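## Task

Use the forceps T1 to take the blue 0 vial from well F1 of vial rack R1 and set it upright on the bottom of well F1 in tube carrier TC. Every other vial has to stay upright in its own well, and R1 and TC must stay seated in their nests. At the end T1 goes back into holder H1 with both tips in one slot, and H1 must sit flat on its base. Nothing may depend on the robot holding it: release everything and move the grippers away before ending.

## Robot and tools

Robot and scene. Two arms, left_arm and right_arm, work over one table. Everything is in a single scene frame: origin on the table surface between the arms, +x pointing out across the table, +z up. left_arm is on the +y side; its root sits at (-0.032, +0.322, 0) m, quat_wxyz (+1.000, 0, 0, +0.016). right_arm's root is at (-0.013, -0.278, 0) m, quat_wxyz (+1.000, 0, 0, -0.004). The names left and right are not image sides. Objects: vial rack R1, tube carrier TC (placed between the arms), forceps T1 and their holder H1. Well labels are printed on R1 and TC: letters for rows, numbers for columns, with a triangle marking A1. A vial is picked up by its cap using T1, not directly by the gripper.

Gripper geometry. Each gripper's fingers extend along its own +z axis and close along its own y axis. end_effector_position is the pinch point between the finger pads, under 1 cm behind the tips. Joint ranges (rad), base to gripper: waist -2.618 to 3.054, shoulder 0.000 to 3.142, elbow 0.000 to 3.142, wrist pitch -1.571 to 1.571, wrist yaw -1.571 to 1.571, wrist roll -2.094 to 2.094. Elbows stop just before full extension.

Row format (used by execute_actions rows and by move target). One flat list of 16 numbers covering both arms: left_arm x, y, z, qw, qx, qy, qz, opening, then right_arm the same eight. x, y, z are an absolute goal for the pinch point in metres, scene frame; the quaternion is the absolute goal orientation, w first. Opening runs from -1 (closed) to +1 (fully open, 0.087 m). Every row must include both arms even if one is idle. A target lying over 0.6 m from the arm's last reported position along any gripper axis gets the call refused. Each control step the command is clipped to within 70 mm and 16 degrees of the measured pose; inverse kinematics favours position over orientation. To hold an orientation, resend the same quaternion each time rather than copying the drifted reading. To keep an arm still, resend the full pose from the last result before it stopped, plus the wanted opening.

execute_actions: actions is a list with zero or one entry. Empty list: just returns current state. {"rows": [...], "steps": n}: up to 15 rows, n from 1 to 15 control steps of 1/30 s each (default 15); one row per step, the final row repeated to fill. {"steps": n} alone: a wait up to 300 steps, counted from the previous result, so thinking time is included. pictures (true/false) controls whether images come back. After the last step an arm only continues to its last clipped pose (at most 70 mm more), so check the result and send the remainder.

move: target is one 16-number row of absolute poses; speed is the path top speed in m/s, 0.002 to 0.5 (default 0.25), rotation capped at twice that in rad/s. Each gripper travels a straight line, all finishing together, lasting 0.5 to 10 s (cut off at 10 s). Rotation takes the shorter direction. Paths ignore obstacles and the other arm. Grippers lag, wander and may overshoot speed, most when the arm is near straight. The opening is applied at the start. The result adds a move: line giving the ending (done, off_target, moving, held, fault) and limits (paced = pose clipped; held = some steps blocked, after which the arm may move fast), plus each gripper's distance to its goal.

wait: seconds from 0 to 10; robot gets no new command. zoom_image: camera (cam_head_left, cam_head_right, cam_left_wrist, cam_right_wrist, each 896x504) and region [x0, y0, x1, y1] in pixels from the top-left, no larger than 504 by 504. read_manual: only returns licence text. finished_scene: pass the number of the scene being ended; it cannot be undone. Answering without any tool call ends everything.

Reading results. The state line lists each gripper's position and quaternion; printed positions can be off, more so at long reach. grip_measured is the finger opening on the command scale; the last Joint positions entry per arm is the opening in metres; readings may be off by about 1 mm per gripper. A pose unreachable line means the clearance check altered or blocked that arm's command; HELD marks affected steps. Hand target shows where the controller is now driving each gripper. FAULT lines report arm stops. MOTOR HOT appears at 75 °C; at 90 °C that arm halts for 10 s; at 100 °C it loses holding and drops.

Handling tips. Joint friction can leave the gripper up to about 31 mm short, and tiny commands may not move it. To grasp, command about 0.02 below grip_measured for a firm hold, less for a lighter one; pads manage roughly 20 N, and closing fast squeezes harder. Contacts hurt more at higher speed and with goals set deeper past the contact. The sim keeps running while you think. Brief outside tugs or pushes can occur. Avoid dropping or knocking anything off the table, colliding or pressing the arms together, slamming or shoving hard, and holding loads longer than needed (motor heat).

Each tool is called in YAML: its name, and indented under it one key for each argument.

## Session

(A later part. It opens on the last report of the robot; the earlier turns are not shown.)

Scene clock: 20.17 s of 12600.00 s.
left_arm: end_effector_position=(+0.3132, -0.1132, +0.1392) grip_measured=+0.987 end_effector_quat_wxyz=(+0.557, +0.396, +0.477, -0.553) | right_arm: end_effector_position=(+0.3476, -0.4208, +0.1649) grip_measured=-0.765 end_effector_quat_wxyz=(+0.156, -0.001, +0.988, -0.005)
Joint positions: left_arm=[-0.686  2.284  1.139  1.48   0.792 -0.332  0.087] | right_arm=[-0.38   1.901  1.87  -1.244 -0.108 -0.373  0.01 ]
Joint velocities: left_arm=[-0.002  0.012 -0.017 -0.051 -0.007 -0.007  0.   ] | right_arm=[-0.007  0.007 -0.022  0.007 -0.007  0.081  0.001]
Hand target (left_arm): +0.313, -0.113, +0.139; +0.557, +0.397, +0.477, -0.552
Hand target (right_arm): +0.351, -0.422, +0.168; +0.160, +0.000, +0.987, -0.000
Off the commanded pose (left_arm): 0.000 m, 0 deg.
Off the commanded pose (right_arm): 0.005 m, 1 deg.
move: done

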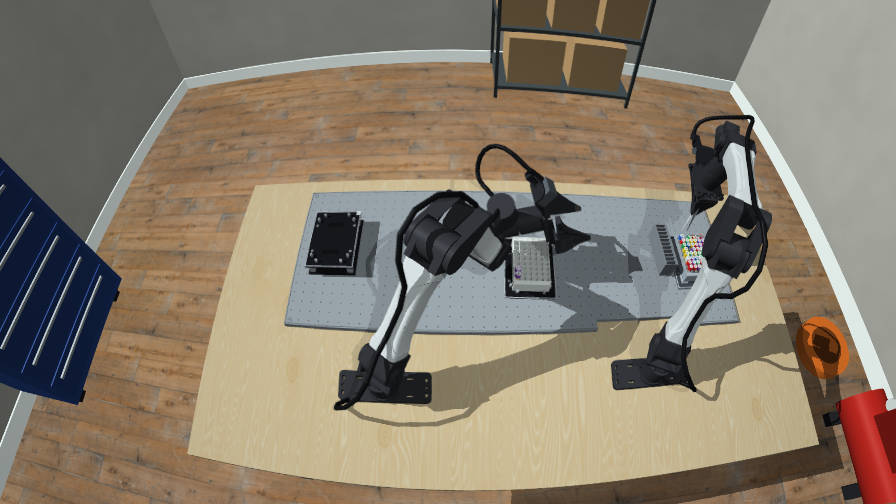

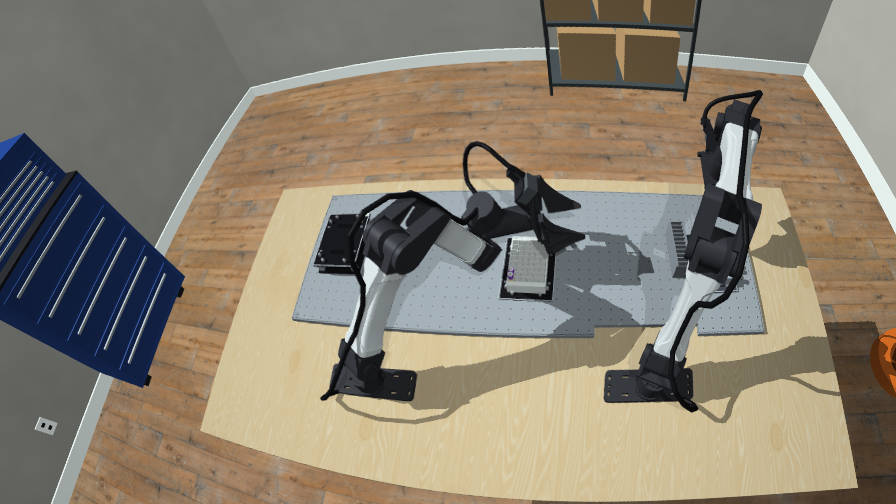

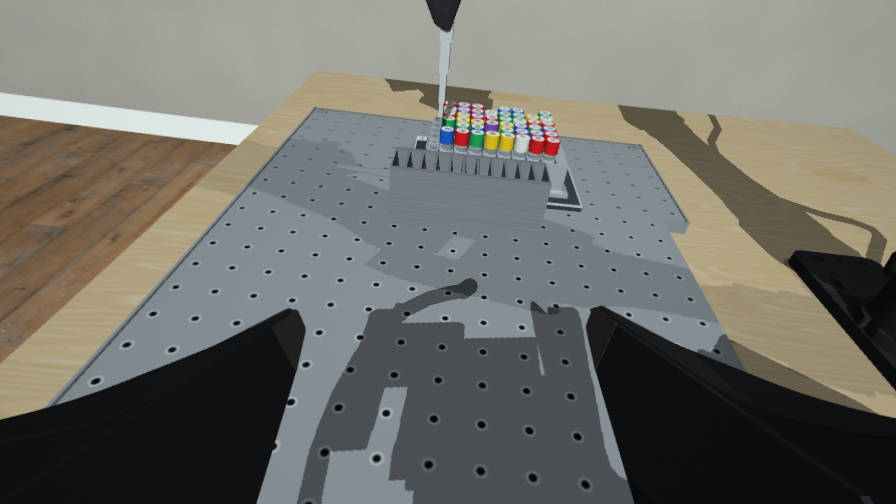

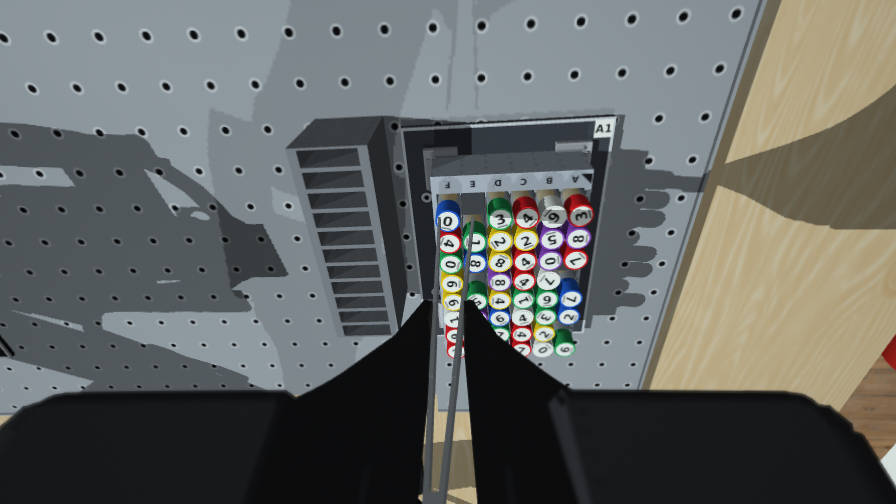

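Target measured ≈ (0.341, -0.4165).

move:
  target: [0.3132,-0.1132,0.139,0.557,0.397,0.477,-0.552,1,0.341,-0.413,0.158,0.16,0,0.987,0,-0.765]
  speed: 0.015

zoom_image:
  camera: "cam_left_wrist"
  region: [390,30,550,190]

zoom_image:
  camera: "cam_right_wrist"
  region: [380,150,530,300]

Scene clock: 22.20 s of 12600.00 s.
left_arm: end_effector_position=(+0.3132, -0.1132, +0.1392) grip_measured=+0.987 end_effector_quat_wxyz=(+0.557, +0.396, +0.477, -0.553) | right_arm: end_effector_position=(+0.3401, -0.4176, +0.1558) grip_measured=-0.765 end_effector_quat_wxyz=(+0.149, +0.001, +0.989, -0.002)
Joint positions: left_arm=[-0.686  2.284  1.139  1.48   0.792 -0.332  0.087] | right_arm=[-0.38   1.875  1.801 -1.216 -0.108 -0.37   0.01 ]
Joint velocities: left_arm=[-0.012  0.002 -0.017  0.066  0.022  0.007 -0.   ] | right_arm=[-0.022 -0.017 -0.017  0.037  0.007  0.081  0.   ]
Hand target (left_arm): +0.313, -0.113, +0.139; +0.557, +0.397, +0.477, -0.552
Hand target (right_arm): +0.341, -0.413, +0.158; +0.160, +0.000, +0.987, +0.000
Off the commanded pose (left_arm): 0.000 m, 0 deg.
Off the commanded pose (right_arm): 0.005 m, 1 deg.
move: done

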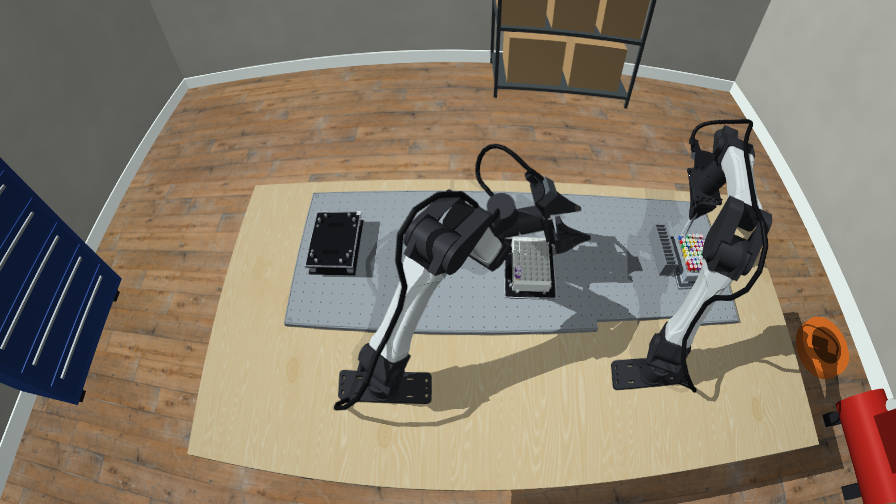

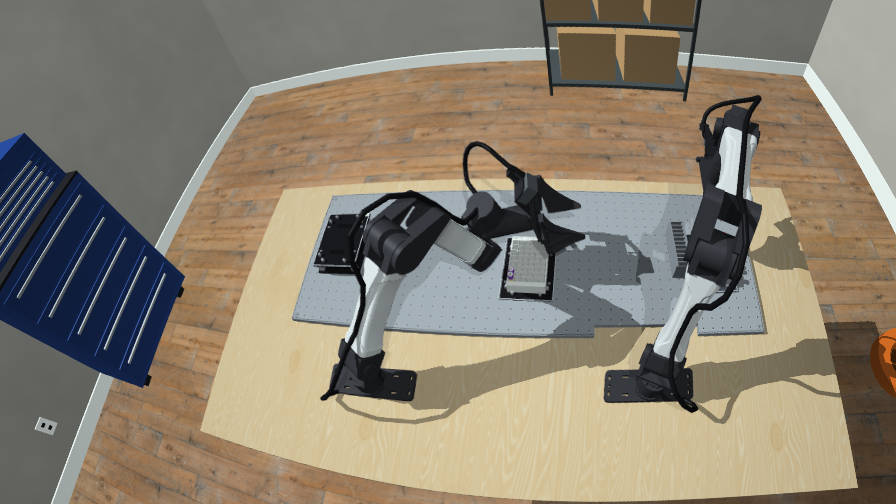

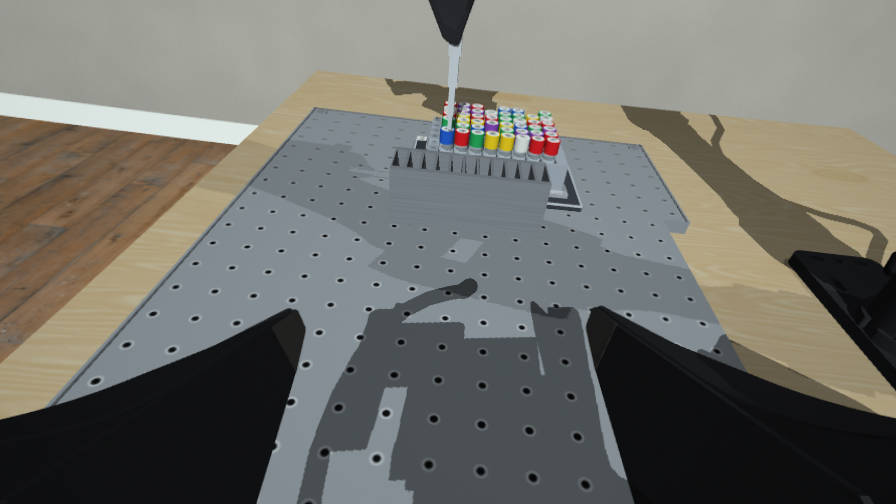

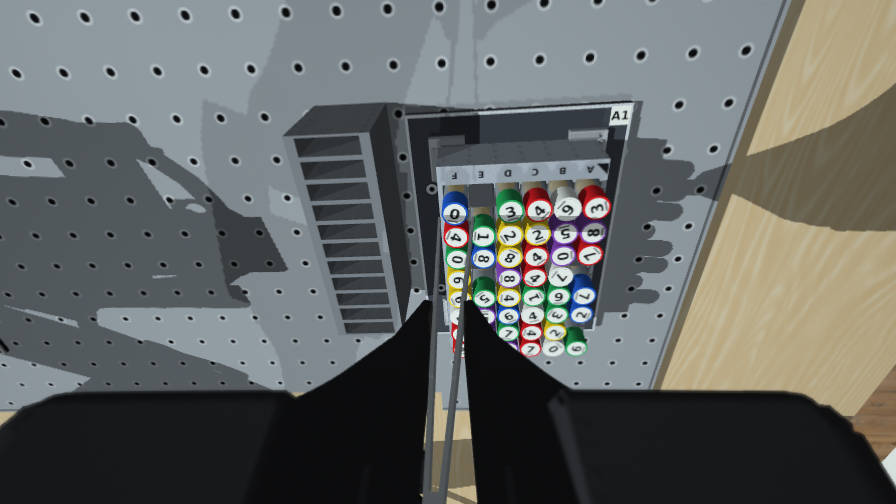

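Region (390, 30, 550, 190) of cam_left_wrist's 896x504 image, scaled by 3.150, with more detail than that image has.

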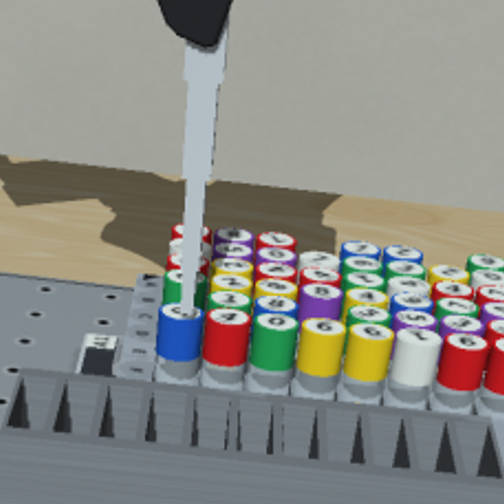

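Region (380, 150, 530, 300) of cam_right_wrist's 896x504 image, scaled by 3.360, with more detail than that image has.

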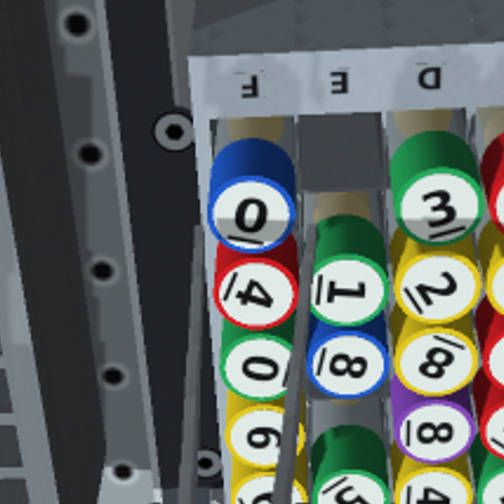

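move:
  target: [0.3132,-0.1132,0.139,0.557,0.397,0.477,-0.552,1,0.342,-0.4135,0.145,0.16,0,0.987,0,-0.755]
  speed: 0.01

zoom_image:
  camera: "cam_left_wrist"
  region: [390,30,550,190]

zoom_image:
  camera: "cam_right_wrist"
  region: [380,150,530,300]

Scene clock: 24.47 s of 12600.00 s.
left_arm: end_effector_position=(+0.3132, -0.1132, +0.1392) grip_measured=+0.987 end_effector_quat_wxyz=(+0.557, +0.396, +0.477, -0.553) | right_arm: end_effector_position=(+0.3409, -0.4179, +0.1417) grip_measured=-0.755 end_effector_quat_wxyz=(+0.147, +0.001, +0.989, -0.001)
Joint positions: left_arm=[-0.686  2.284  1.139  1.48   0.792 -0.332  0.087] | right_arm=[-0.38   1.875  1.745 -1.164 -0.108 -0.37   0.011]
Joint velocities: left_arm=[ 0.002  0.002 -0.007 -0.007 -0.066 -0.022 -0.001] | right_arm=[ 0.002 -0.012 -0.007 -0.007 -0.022 -0.007 -0.   ]
Hand target (left_arm): +0.313, -0.113, +0.139; +0.557, +0.397, +0.477, -0.552
Hand target (right_arm): +0.342, -0.414, +0.145; +0.160, +0.000, +0.987, +0.000
Off the commanded pose (left_arm): 0.000 m, 0 deg.
Off the commanded pose (right_arm): 0.006 m, 1 deg.
move: done

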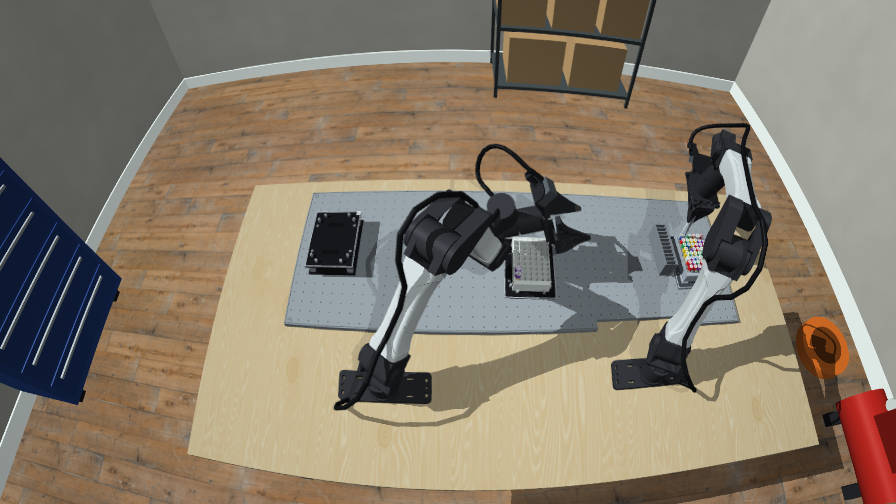

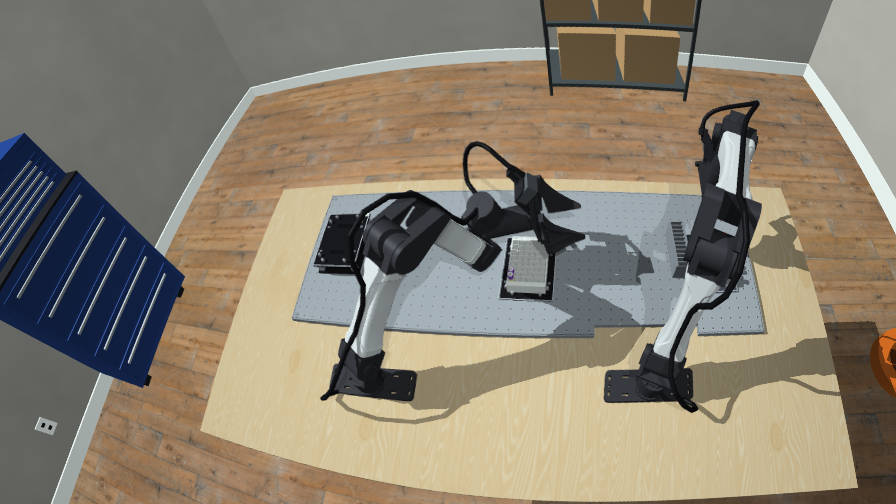

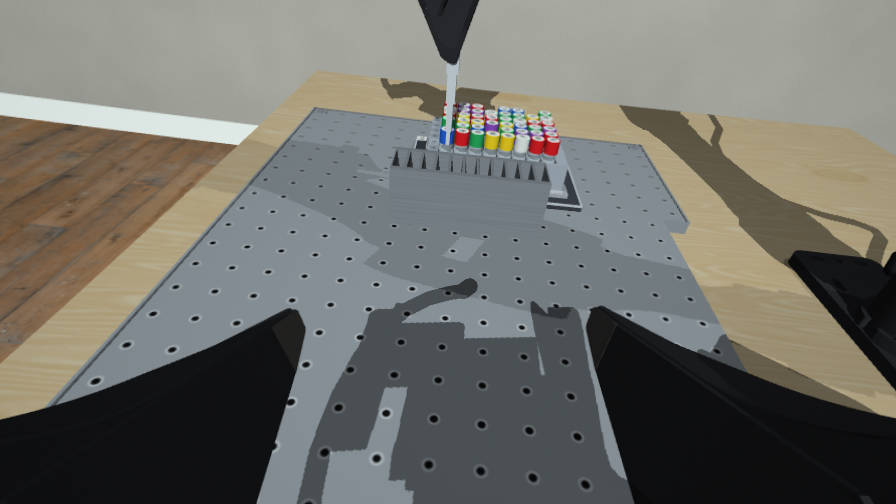

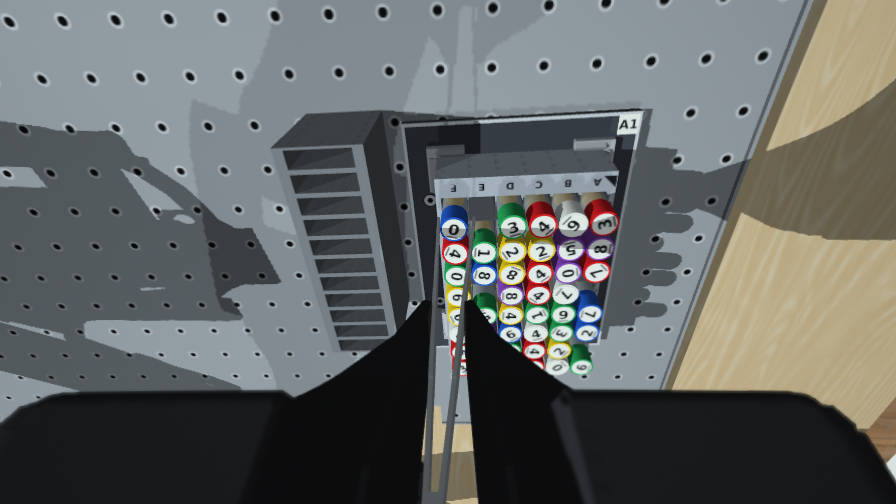

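Region (390, 30, 550, 190) of cam_left_wrist's 896x504 image, scaled by 3.150, with more detail than that image has.

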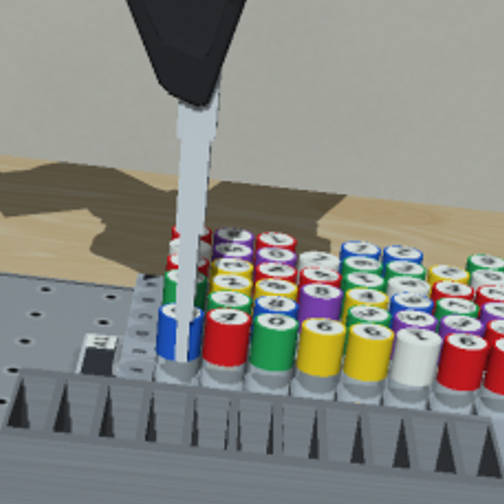

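Region (380, 150, 530, 300) of cam_right_wrist's 896x504 image, scaled by 3.360, with more detail than that image has.

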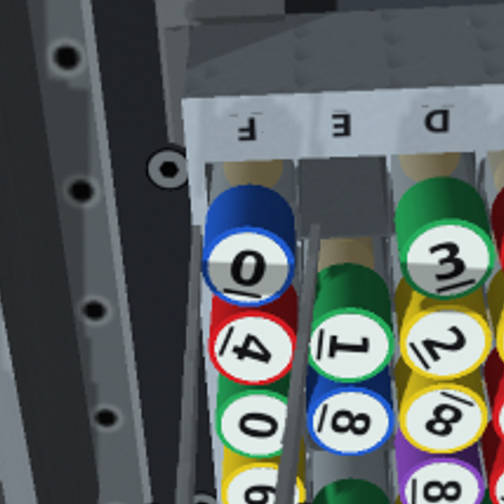

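move:
  target: [0.3132,-0.1132,0.139,0.557,0.397,0.477,-0.552,1,0.3435,-0.412,0.146,0.163,0,0.9866,0,-0.755]
  speed: 0.005

zoom_image:
  camera: "cam_left_wrist"
  region: [390,30,550,190]

zoom_image:
  camera: "cam_right_wrist"
  region: [380,150,530,300]

Scene clock: 28.73 s of 12600.00 s.
left_arm: end_effector_position=(+0.3132, -0.1132, +0.1392) grip_measured=+0.987 end_effector_quat_wxyz=(+0.557, +0.396, +0.477, -0.553) | right_arm: end_effector_position=(+0.3425, -0.4184, +0.1419) grip_measured=-0.755 end_effector_quat_wxyz=(+0.151, +0.003, +0.989, -0.002)
Joint positions: left_arm=[-0.686  2.284  1.139  1.48   0.792 -0.332  0.087] | right_arm=[-0.38   1.875  1.745 -1.157 -0.108 -0.365  0.011]
Joint velocities: left_arm=[-0.017  0.002  0.012  0.066  0.007  0.022 -0.   ] | right_arm=[ 0.007 -0.002  0.012 -0.007  0.022  0.037 -0.   ]
Hand target (left_arm): +0.313, -0.113, +0.139; +0.557, +0.397, +0.477, -0.552
Hand target (right_arm): +0.343, -0.412, +0.146; +0.163, +0.000, +0.987, +0.000
Off the commanded pose (left_arm): 0.000 m, 0 deg.
Off the commanded pose (right_arm): 0.008 m, 2 deg.
move: done

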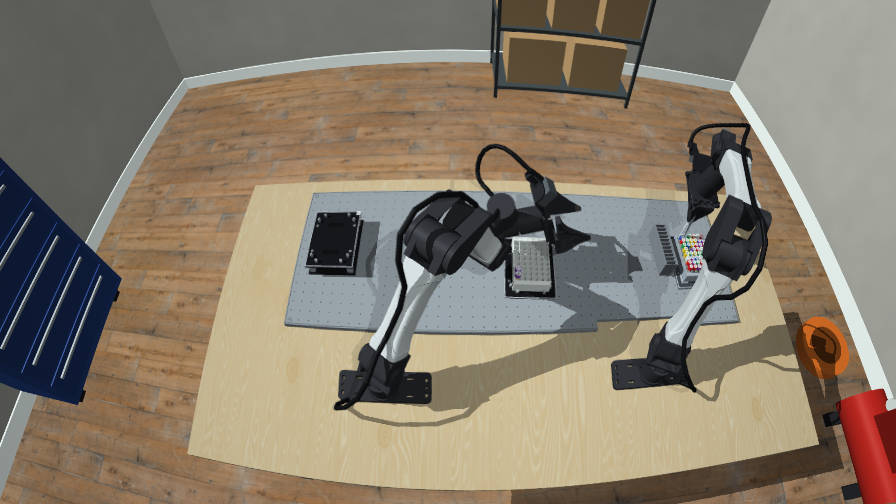

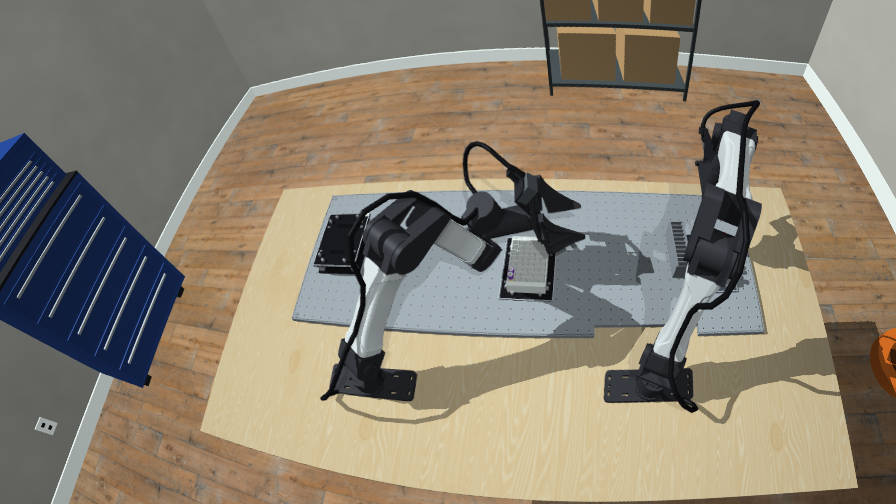

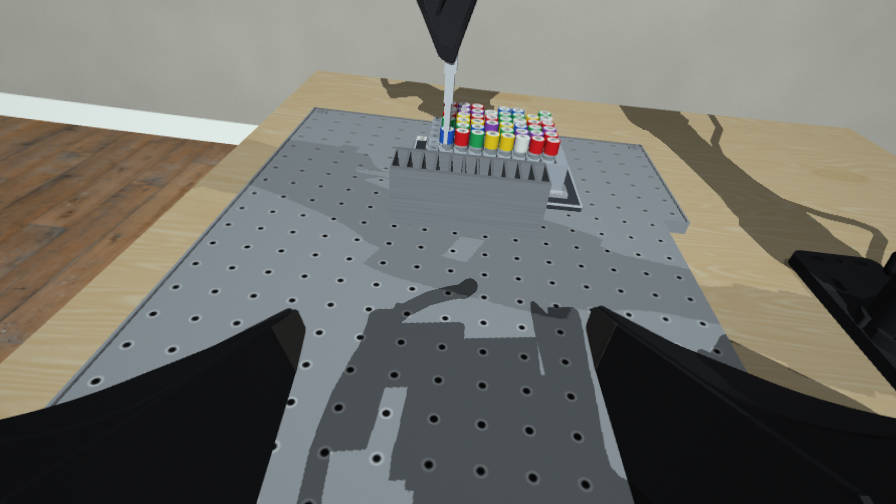

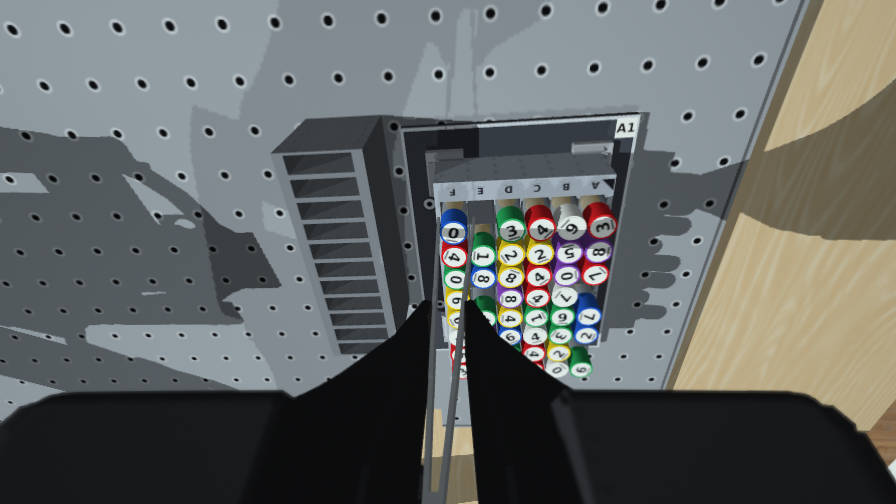

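Region (390, 30, 550, 190) of cam_left_wrist's 896x504 image, scaled by 3.150, with more detail than that image has.

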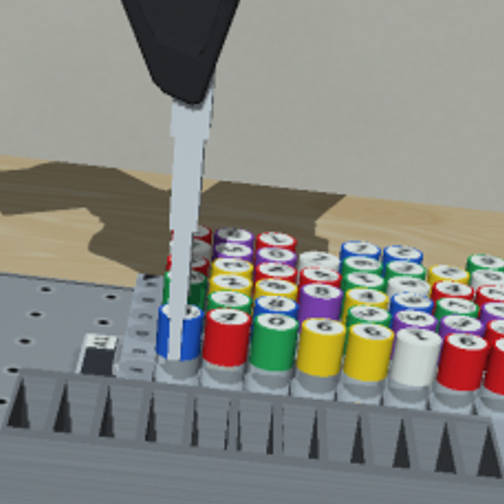

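Region (380, 150, 530, 300) of cam_right_wrist's 896x504 image, scaled by 3.360, with more detail than that image has.

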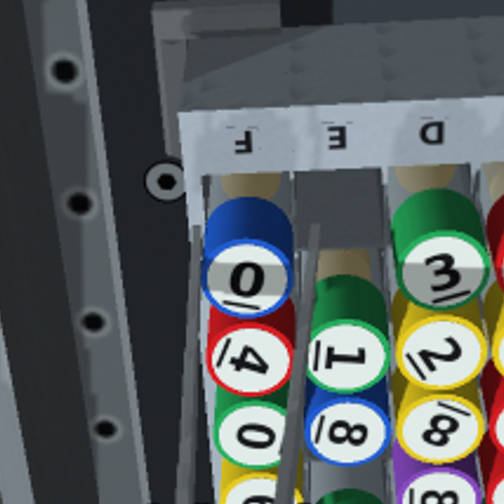

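execute_actions:
  actions:
    - {"rows":[[0.3132,-0.1132,0.139,0.557,0.397,0.477,-0.552,1,0.344,-0.4095,0.146,0.163,0,0.9866,0,-0.755]]}
  pictures: false

Scene clock: 30.17 s of 12600.00 s.
left_arm: end_effector_position=(+0.3132, -0.1132, +0.1392) grip_measured=+0.987 end_effector_quat_wxyz=(+0.557, +0.396, +0.477, -0.553) | right_arm: end_effector_position=(+0.3440, -0.4157, +0.1420) grip_measured=-0.755 end_effector_quat_wxyz=(+0.151, +0.003, +0.988, -0.001)
Joint positions: left_arm=[-0.686  2.284  1.139  1.48   0.792 -0.332  0.087] | right_arm=[-0.373  1.875  1.745 -1.156 -0.108 -0.359  0.011]
Joint velocities: left_arm=[ 0.007 -0.012  0.002  0.066  0.022  0.022 -0.001] | right_arm=[-0.027 -0.007  0.032 -0.081  0.007 -0.022 -0.   ]
Hand target (left_arm): +0.313, -0.113, +0.139; +0.557, +0.397, +0.477, -0.552
Hand target (right_arm): +0.344, -0.409, +0.146; +0.163, +0.000, +0.987, +0.000
Off the commanded pose (left_arm): 0.000 m, 0 deg.
Off the commanded pose (right_arm): 0.007 m, 1 deg.
Steps of this call (steps 1 to 28: nothing new was sent; steps 29 to 43: all 15 steps of this action). Readings (end_effector_position):
29: left_arm (+0.3132, -0.1132, +0.1392) | right_arm (+0.3427, -0.4182, +0.1419)
30: left_arm (+0.3132, -0.1132, +0.1392) | right_arm (+0.3429, -0.4178, +0.1419)
32: left_arm (+0.3132, -0.1132, +0.1392) | right_arm (+0.3434, -0.4167, +0.1420)
36: left_arm (+0.3132, -0.1132, +0.1392) | right_arm (+0.3439, -0.4157, +0.1420)
43: the state above

execute_actions:
  actions:
    - {"rows":[[0.3132,-0.1132,0.139,0.557,0.397,0.477,-0.552,1,0.3415,-0.411,0.146,0.158,0,0.9874,0,-0.77]]}

zoom_image:
  camera: "cam_left_wrist"
  region: [390,30,550,190]

zoom_image:
  camera: "cam_right_wrist"
  region: [380,150,530,300]

Scene clock: 32.23 s of 12600.00 s.
left_arm: end_effector_position=(+0.3132, -0.1132, +0.1392) grip_measured=+0.987 end_effector_quat_wxyz=(+0.557, +0.396, +0.477, -0.553) | right_arm: end_effector_position=(+0.3440, -0.4157, +0.1420) grip_measured=-0.769 end_effector_quat_wxyz=(+0.151, +0.003, +0.988, -0.001)
Joint positions: left_arm=[-0.686  2.284  1.139  1.48   0.792 -0.332  0.087] | right_arm=[-0.373  1.875  1.745 -1.156 -0.108 -0.359  0.01 ]
Joint velocities: left_arm=[ 0.002  0.002 -0.007  0.022 -0.066 -0.007 -0.001] | right_arm=[-0.002 -0.002 -0.002  0.022 -0.007  0.007 -0.   ]
Hand target (left_arm): +0.313, -0.113, +0.139; +0.557, +0.397, +0.477, -0.552
Hand target (right_arm): +0.341, -0.411, +0.146; +0.158, -0.000, +0.987, +0.000
Off the commanded pose (left_arm): 0.000 m, 0 deg.
Off the commanded pose (right_arm): 0.007 m, 1 deg.
Steps of this call (steps 1 to 47: nothing new was sent; steps 48 to 62: all 15 steps of this action). Readings (end_effector_position):
48: left_arm (+0.3132, -0.1132, +0.1392) | right_arm (+0.3440, -0.4157, +0.1420)
49: left_arm (+0.3132, -0.1132, +0.1392) | right_arm (+0.3440, -0.4157, +0.1420)
51: left_arm (+0.3132, -0.1132, +0.1392) | right_arm (+0.3440, -0.4157, +0.1420)
55: left_arm (+0.3132, -0.1132, +0.1392) | right_arm (+0.3440, -0.4157, +0.1420)
62: the state above

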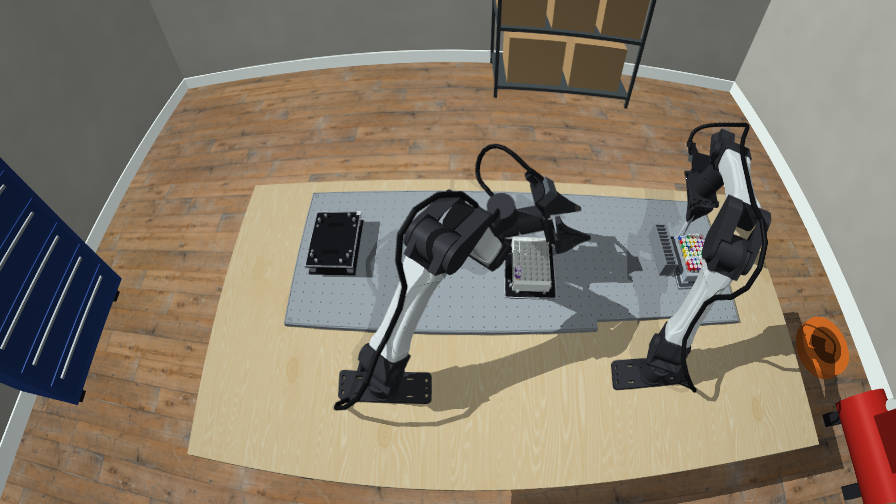

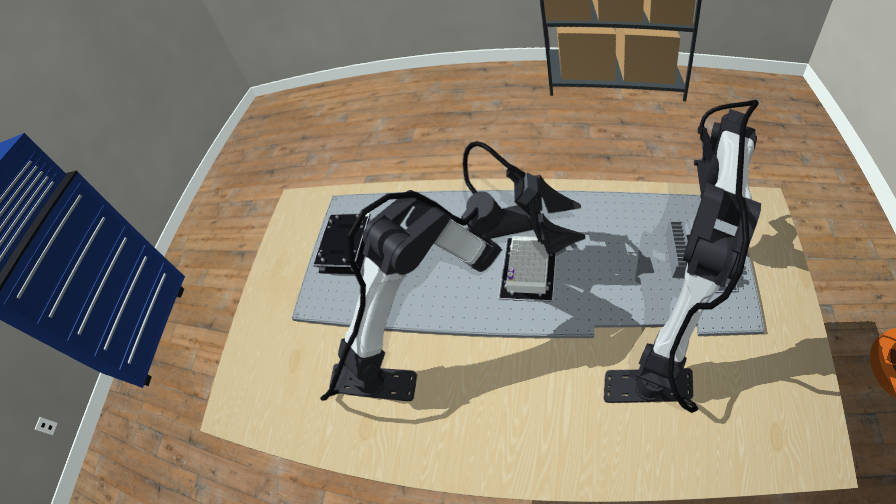

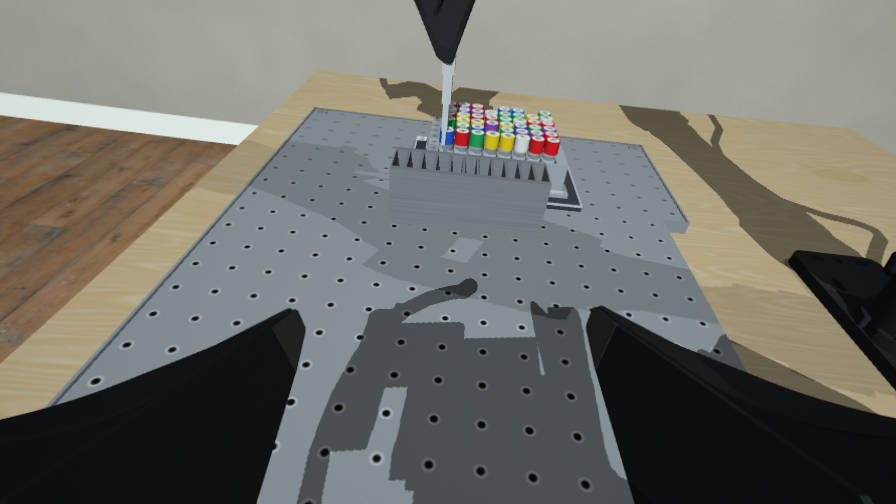

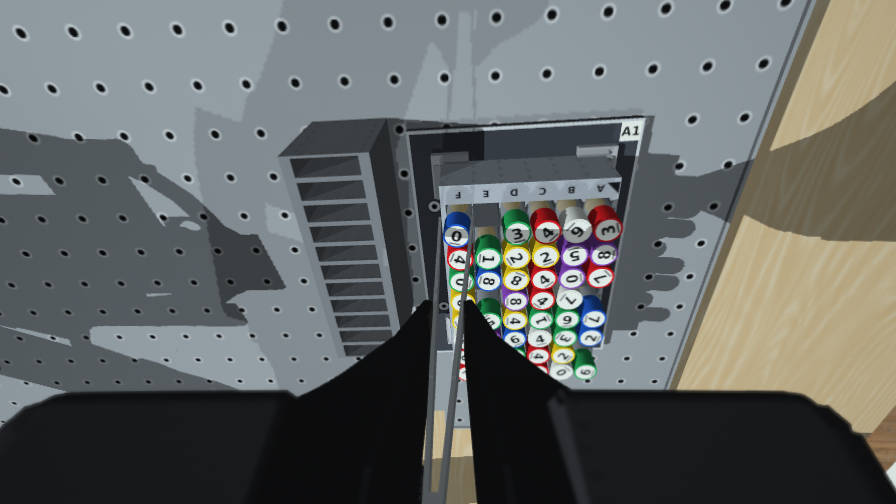

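Region (390, 30, 550, 190) of cam_left_wrist's 896x504 image, scaled by 3.150, with more detail than that image has.

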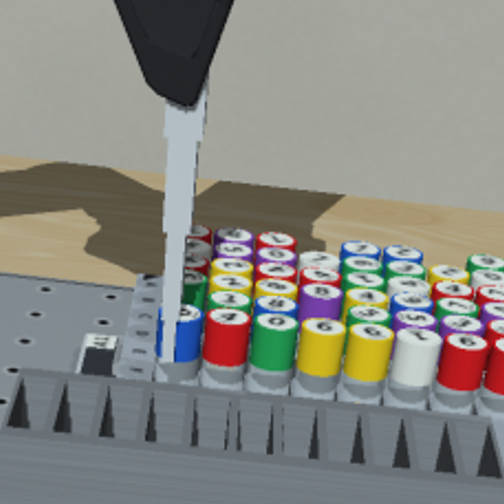

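Region (380, 150, 530, 300) of cam_right_wrist's 896x504 image, scaled by 3.360, with more detail than that image has.

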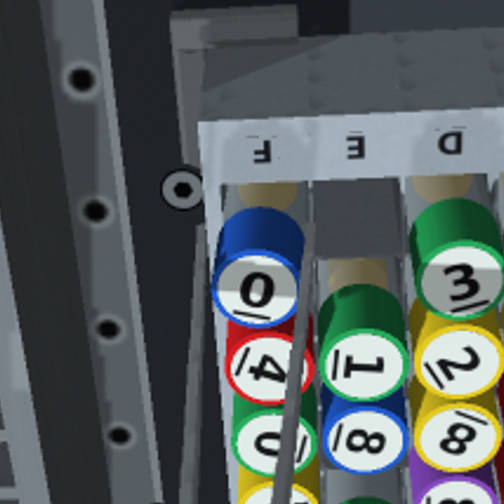

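execute_actions:
  actions:
    - {"rows":[[0.3132,-0.1132,0.139,0.557,0.397,0.477,-0.552,1,0.340,-0.4158,0.146,0.156,0,0.9877,0,-0.76]]}
  pictures: false

Scene clock: 33.87 s of 12600.00 s.
left_arm: end_effector_position=(+0.3132, -0.1132, +0.1392) grip_measured=+0.987 end_effector_quat_wxyz=(+0.557, +0.396, +0.477, -0.553) | right_arm: end_effector_position=(+0.3440, -0.4158, +0.1420) grip_measured=-0.760 end_effector_quat_wxyz=(+0.151, +0.001, +0.988, -0.001)
Joint positions: left_arm=[-0.686  2.284  1.139  1.48   0.792 -0.332  0.087] | right_arm=[-0.373  1.875  1.745 -1.156 -0.108 -0.362  0.01 ]
Joint velocities: left_arm=[-0.002 -0.002 -0.007 -0.081 -0.095  0.051  0.   ] | right_arm=[-0.012 -0.007 -0.002 -0.037 -0.066  0.022 -0.001]
Hand target (left_arm): +0.313, -0.113, +0.139; +0.557, +0.397, +0.477, -0.552
Hand target (right_arm): +0.340, -0.416, +0.146; +0.156, +0.000, +0.988, -0.000
Off the commanded pose (left_arm): 0.000 m, 0 deg.
Off the commanded pose (right_arm): 0.006 m, 1 deg.
Steps of this call (steps 1 to 34: nothing new was sent; steps 35 to 49: all 15 steps of this action). Readings (end_effector_position):
35: left_arm (+0.3132, -0.1132, +0.1392) | right_arm (+0.3440, -0.4157, +0.1420)
36: left_arm (+0.3132, -0.1132, +0.1392) | right_arm (+0.3440, -0.4157, +0.1420)
38: left_arm (+0.3132, -0.1132, +0.1392) | right_arm (+0.3440, -0.4158, +0.1420)
42: left_arm (+0.3132, -0.1132, +0.1392) | right_arm (+0.3440, -0.4158, +0.1420)
49: the state above

execute_actions:
  actions:
    - {"rows":[[0.3132,-0.1132,0.139,0.557,0.397,0.477,-0.552,1,0.3385,-0.419,0.146,0.154,0,0.988,0,-0.76]]}
  pictures: false

Scene clock: 35.10 s of 12600.00 s.
left_arm: end_effector_position=(+0.3132, -0.1132, +0.1392) grip_measured=+0.987 end_effector_quat_wxyz=(+0.557, +0.396, +0.477, -0.553) | right_arm: end_effector_position=(+0.3440, -0.4162, +0.1420) grip_measured=-0.760 end_effector_quat_wxyz=(+0.151, -0.003, +0.988, -0.002)
Joint positions: left_arm=[-0.686  2.284  1.139  1.48   0.792 -0.332  0.087] | right_arm=[-0.373  1.875  1.745 -1.156 -0.108 -0.371  0.01 ]
Joint velocities: left_arm=[-0.007  0.007  0.012  0.037 -0.022  0.037  0.001] | right_arm=[-0.002  0.012 -0.012  0.051 -0.022  0.066  0.001]
Hand target (left_arm): +0.313, -0.113, +0.139; +0.557, +0.397, +0.477, -0.552
Hand target (right_arm): +0.339, -0.419, +0.146; +0.154, -0.000, +0.988, -0.000
Off the commanded pose (left_arm): 0.000 m, 0 deg.
Off the commanded pose (right_arm): 0.007 m, 1 deg.
Steps of this call (steps 1 to 22: nothing new was sent; steps 23 to 37: all 15 steps of this action). Readings (end_effector_position):
23: left_arm (+0.3132, -0.1132, +0.1392) | right_arm (+0.3440, -0.4159, +0.1420)
24: left_arm (+0.3132, -0.1132, +0.1392) | right_arm (+0.3440, -0.4160, +0.1420)
26: left_arm (+0.3132, -0.1132, +0.1392) | right_arm (+0.3440, -0.4161, +0.1420)
30: left_arm (+0.3132, -0.1132, +0.1392) | right_arm (+0.3440, -0.4162, +0.1420)
37: the state above

execute_actions:
  actions:
    - {"rows":[[0.3132,-0.1132,0.139,0.557,0.397,0.477,-0.552,1,0.337,-0.4205,0.146,0.152,0.005,0.9884,0,-0.76]]}
  pictures: false

Scene clock: 36.37 s of 12600.00 s.
left_arm: end_effector_position=(+0.3132, -0.1132, +0.1392) grip_measured=+0.987 end_effector_quat_wxyz=(+0.557, +0.396, +0.477, -0.553) | right_arm: end_effector_position=(+0.3424, -0.4200, +0.1420) grip_measured=-0.760 end_effector_quat_wxyz=(+0.151, +0.002, +0.988, -0.003)
Joint positions: left_arm=[-0.686  2.284  1.139  1.48   0.792 -0.332  0.087] | right_arm=[-0.384  1.875  1.745 -1.156 -0.108 -0.372  0.01 ]
Joint velocities: left_arm=[-0.022 -0.007 -0.007 -0.007  0.051  0.051 -0.   ] | right_arm=[-0.017  0.007  0.007 -0.007 -0.037 -0.066  0.001]
Hand target (left_arm): +0.313, -0.113, +0.139; +0.557, +0.397, +0.477, -0.552
Hand target (right_arm): +0.337, -0.421, +0.146; +0.152, +0.005, +0.988, -0.000
Off the commanded pose (left_arm): 0.000 m, 0 deg.
Off the commanded pose (right_arm): 0.007 m, 1 deg.
Steps of this call (steps 1 to 23: nothing new was sent; steps 24 to 38: all 15 steps of this action). Readings (end_effector_position):
24: left_arm (+0.3132, -0.1132, +0.1392) | right_arm (+0.3438, -0.4166, +0.1420)
25: left_arm (+0.3132, -0.1132, +0.1392) | right_arm (+0.3436, -0.4172, +0.1420)
27: left_arm (+0.3132, -0.1132, +0.1392) | right_arm (+0.3429, -0.4190, +0.1420)
31: left_arm (+0.3132, -0.1132, +0.1392) | right_arm (+0.3424, -0.4200, +0.1420)
38: the state above

execute_actions:
  actions:
    - {"rows":[[0.3132,-0.1132,0.139,0.557,0.397,0.477,-0.552,1,0.339,-0.409,0.146,0.15,0,0.9887,0,-0.76],[0.3132,-0.1132,0.139,0.557,0.397,0.477,-0.552,1,0.339,-0.409,0.146,0.15,0,0.9887,0,-0.76],[0.3132,-0.1132,0.139,0.557,0.397,0.477,-0.552,1,0.339,-0.409,0.146,0.15,0,0.9887,0,-0.76],[0.3132,-0.1132,0.139,0.557,0.397,0.477,-0.552,1,0.3375,-0.414,0.146,0.15,0,0.9887,0,-0.76]]}

zoom_image:
  camera: "cam_left_wrist"
  region: [390,30,550,190]

zoom_image:
  camera: "cam_right_wrist"
  region: [380,150,530,300]

Scene clock: 38.90 s of 12600.00 s.
left_arm: end_effector_position=(+0.3132, -0.1132, +0.1392) grip_measured=+0.987 end_effector_quat_wxyz=(+0.557, +0.396, +0.477, -0.553) | right_arm: end_effector_position=(+0.3434, -0.4173, +0.1420) grip_measured=-0.760 end_effector_quat_wxyz=(+0.151, +0.001, +0.988, -0.002)
Joint positions: left_arm=[-0.686  2.284  1.139  1.48   0.792 -0.332  0.087] | right_arm=[-0.377  1.875  1.745 -1.156 -0.108 -0.366  0.01 ]
Joint velocities: left_arm=[-0.012 -0.002 -0.027  0.081 -0.081  0.007 -0.001] | right_arm=[-0.012 -0.002 -0.002 -0.022 -0.066 -0.051 -0.   ]
Hand target (left_arm): +0.313, -0.113, +0.139; +0.557, +0.397, +0.477, -0.552
Hand target (right_arm): +0.338, -0.414, +0.146; +0.150, +0.000, +0.989, +0.000
Off the commanded pose (left_arm): 0.000 m, 0 deg.
Off the commanded pose (right_arm): 0.008 m, 0 deg.
Steps of this call (steps 1 to 61: nothing new was sent; steps 62 to 76: all 15 steps of this action). Readings (end_effector_position):
62: left_arm (+0.3132, -0.1132, +0.1392) | right_arm (+0.3426, -0.4195, +0.1420)
63: left_arm (+0.3132, -0.1132, +0.1392) | right_arm (+0.3428, -0.4188, +0.1420)
65: left_arm (+0.3132, -0.1132, +0.1392) | right_arm (+0.3434, -0.4173, +0.1420)
69: left_arm (+0.3132, -0.1132, +0.1392) | right_arm (+0.3434, -0.4173, +0.1420)
76: the state above

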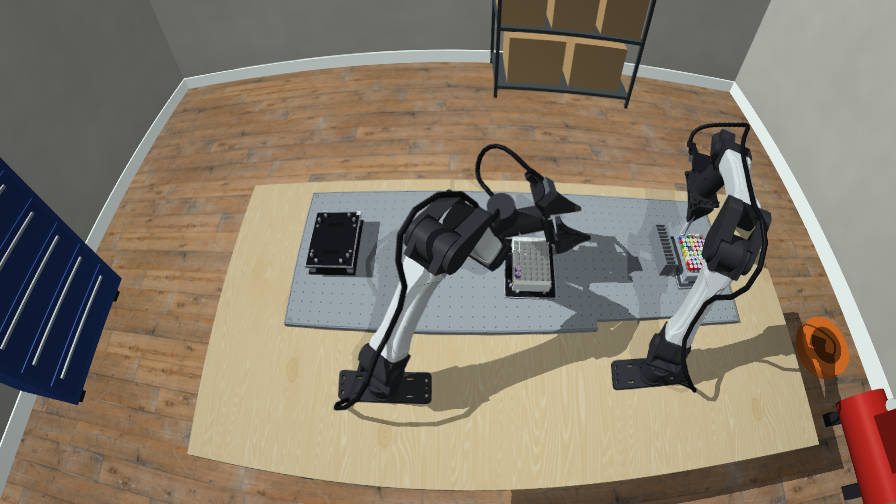

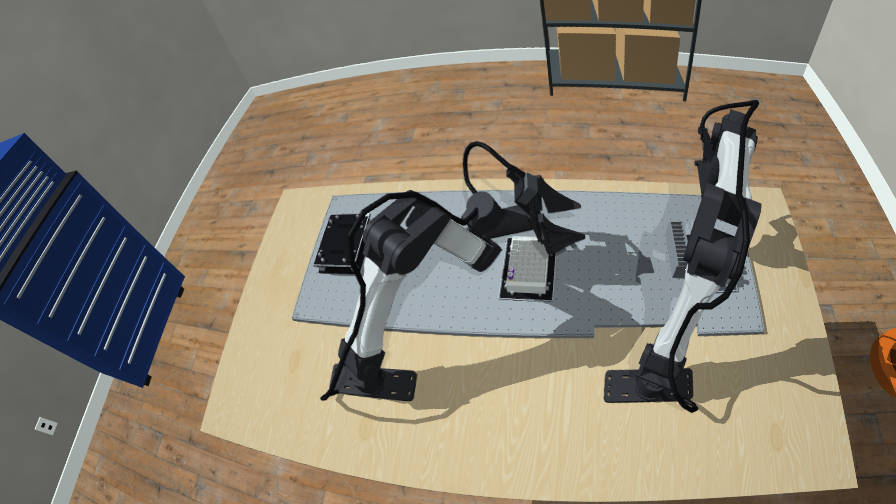

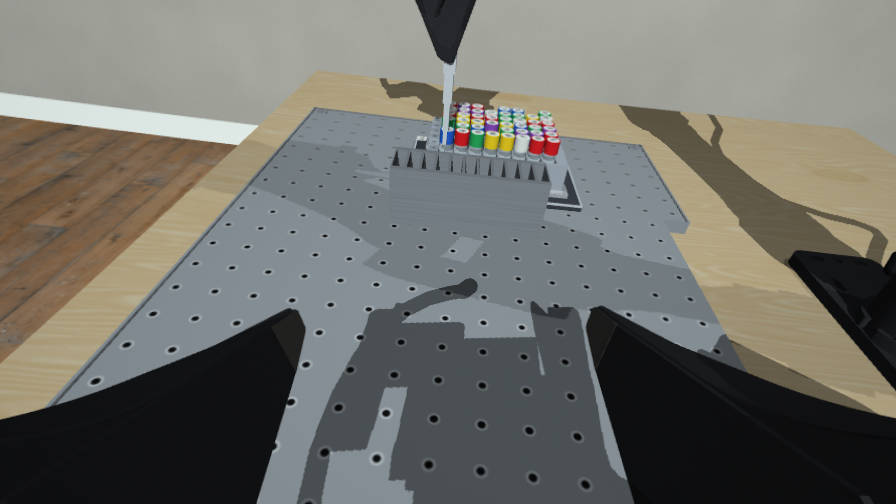

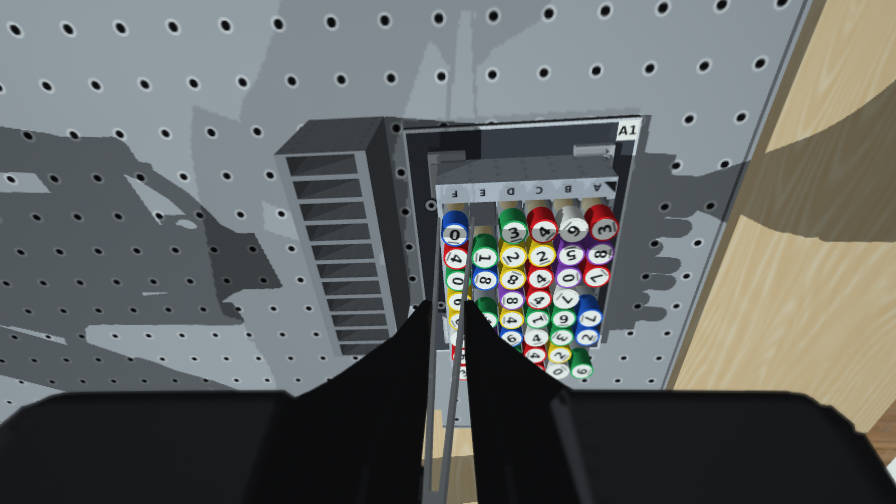

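Region (390, 30, 550, 190) of cam_left_wrist's 896x504 image, scaled by 3.150, with more detail than that image has.

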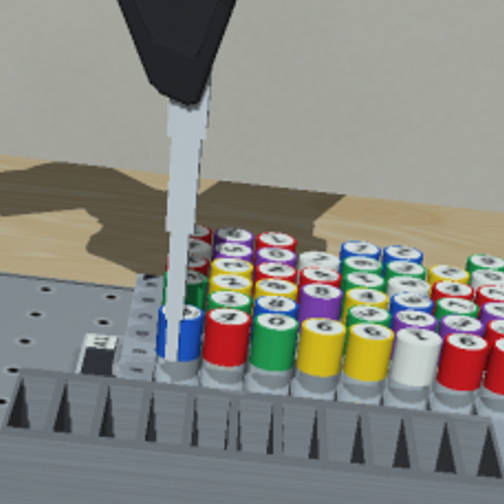

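Region (380, 150, 530, 300) of cam_right_wrist's 896x504 image, scaled by 3.360, with more detail than that image has.

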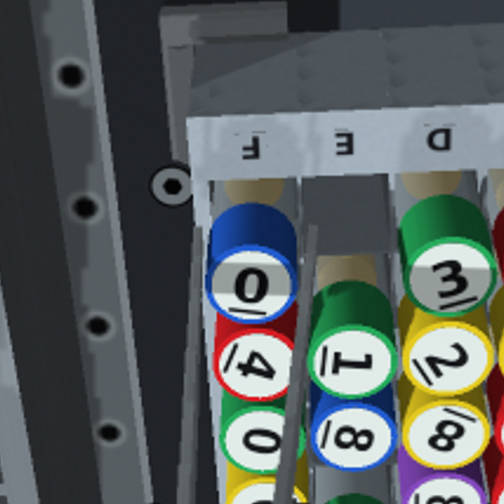

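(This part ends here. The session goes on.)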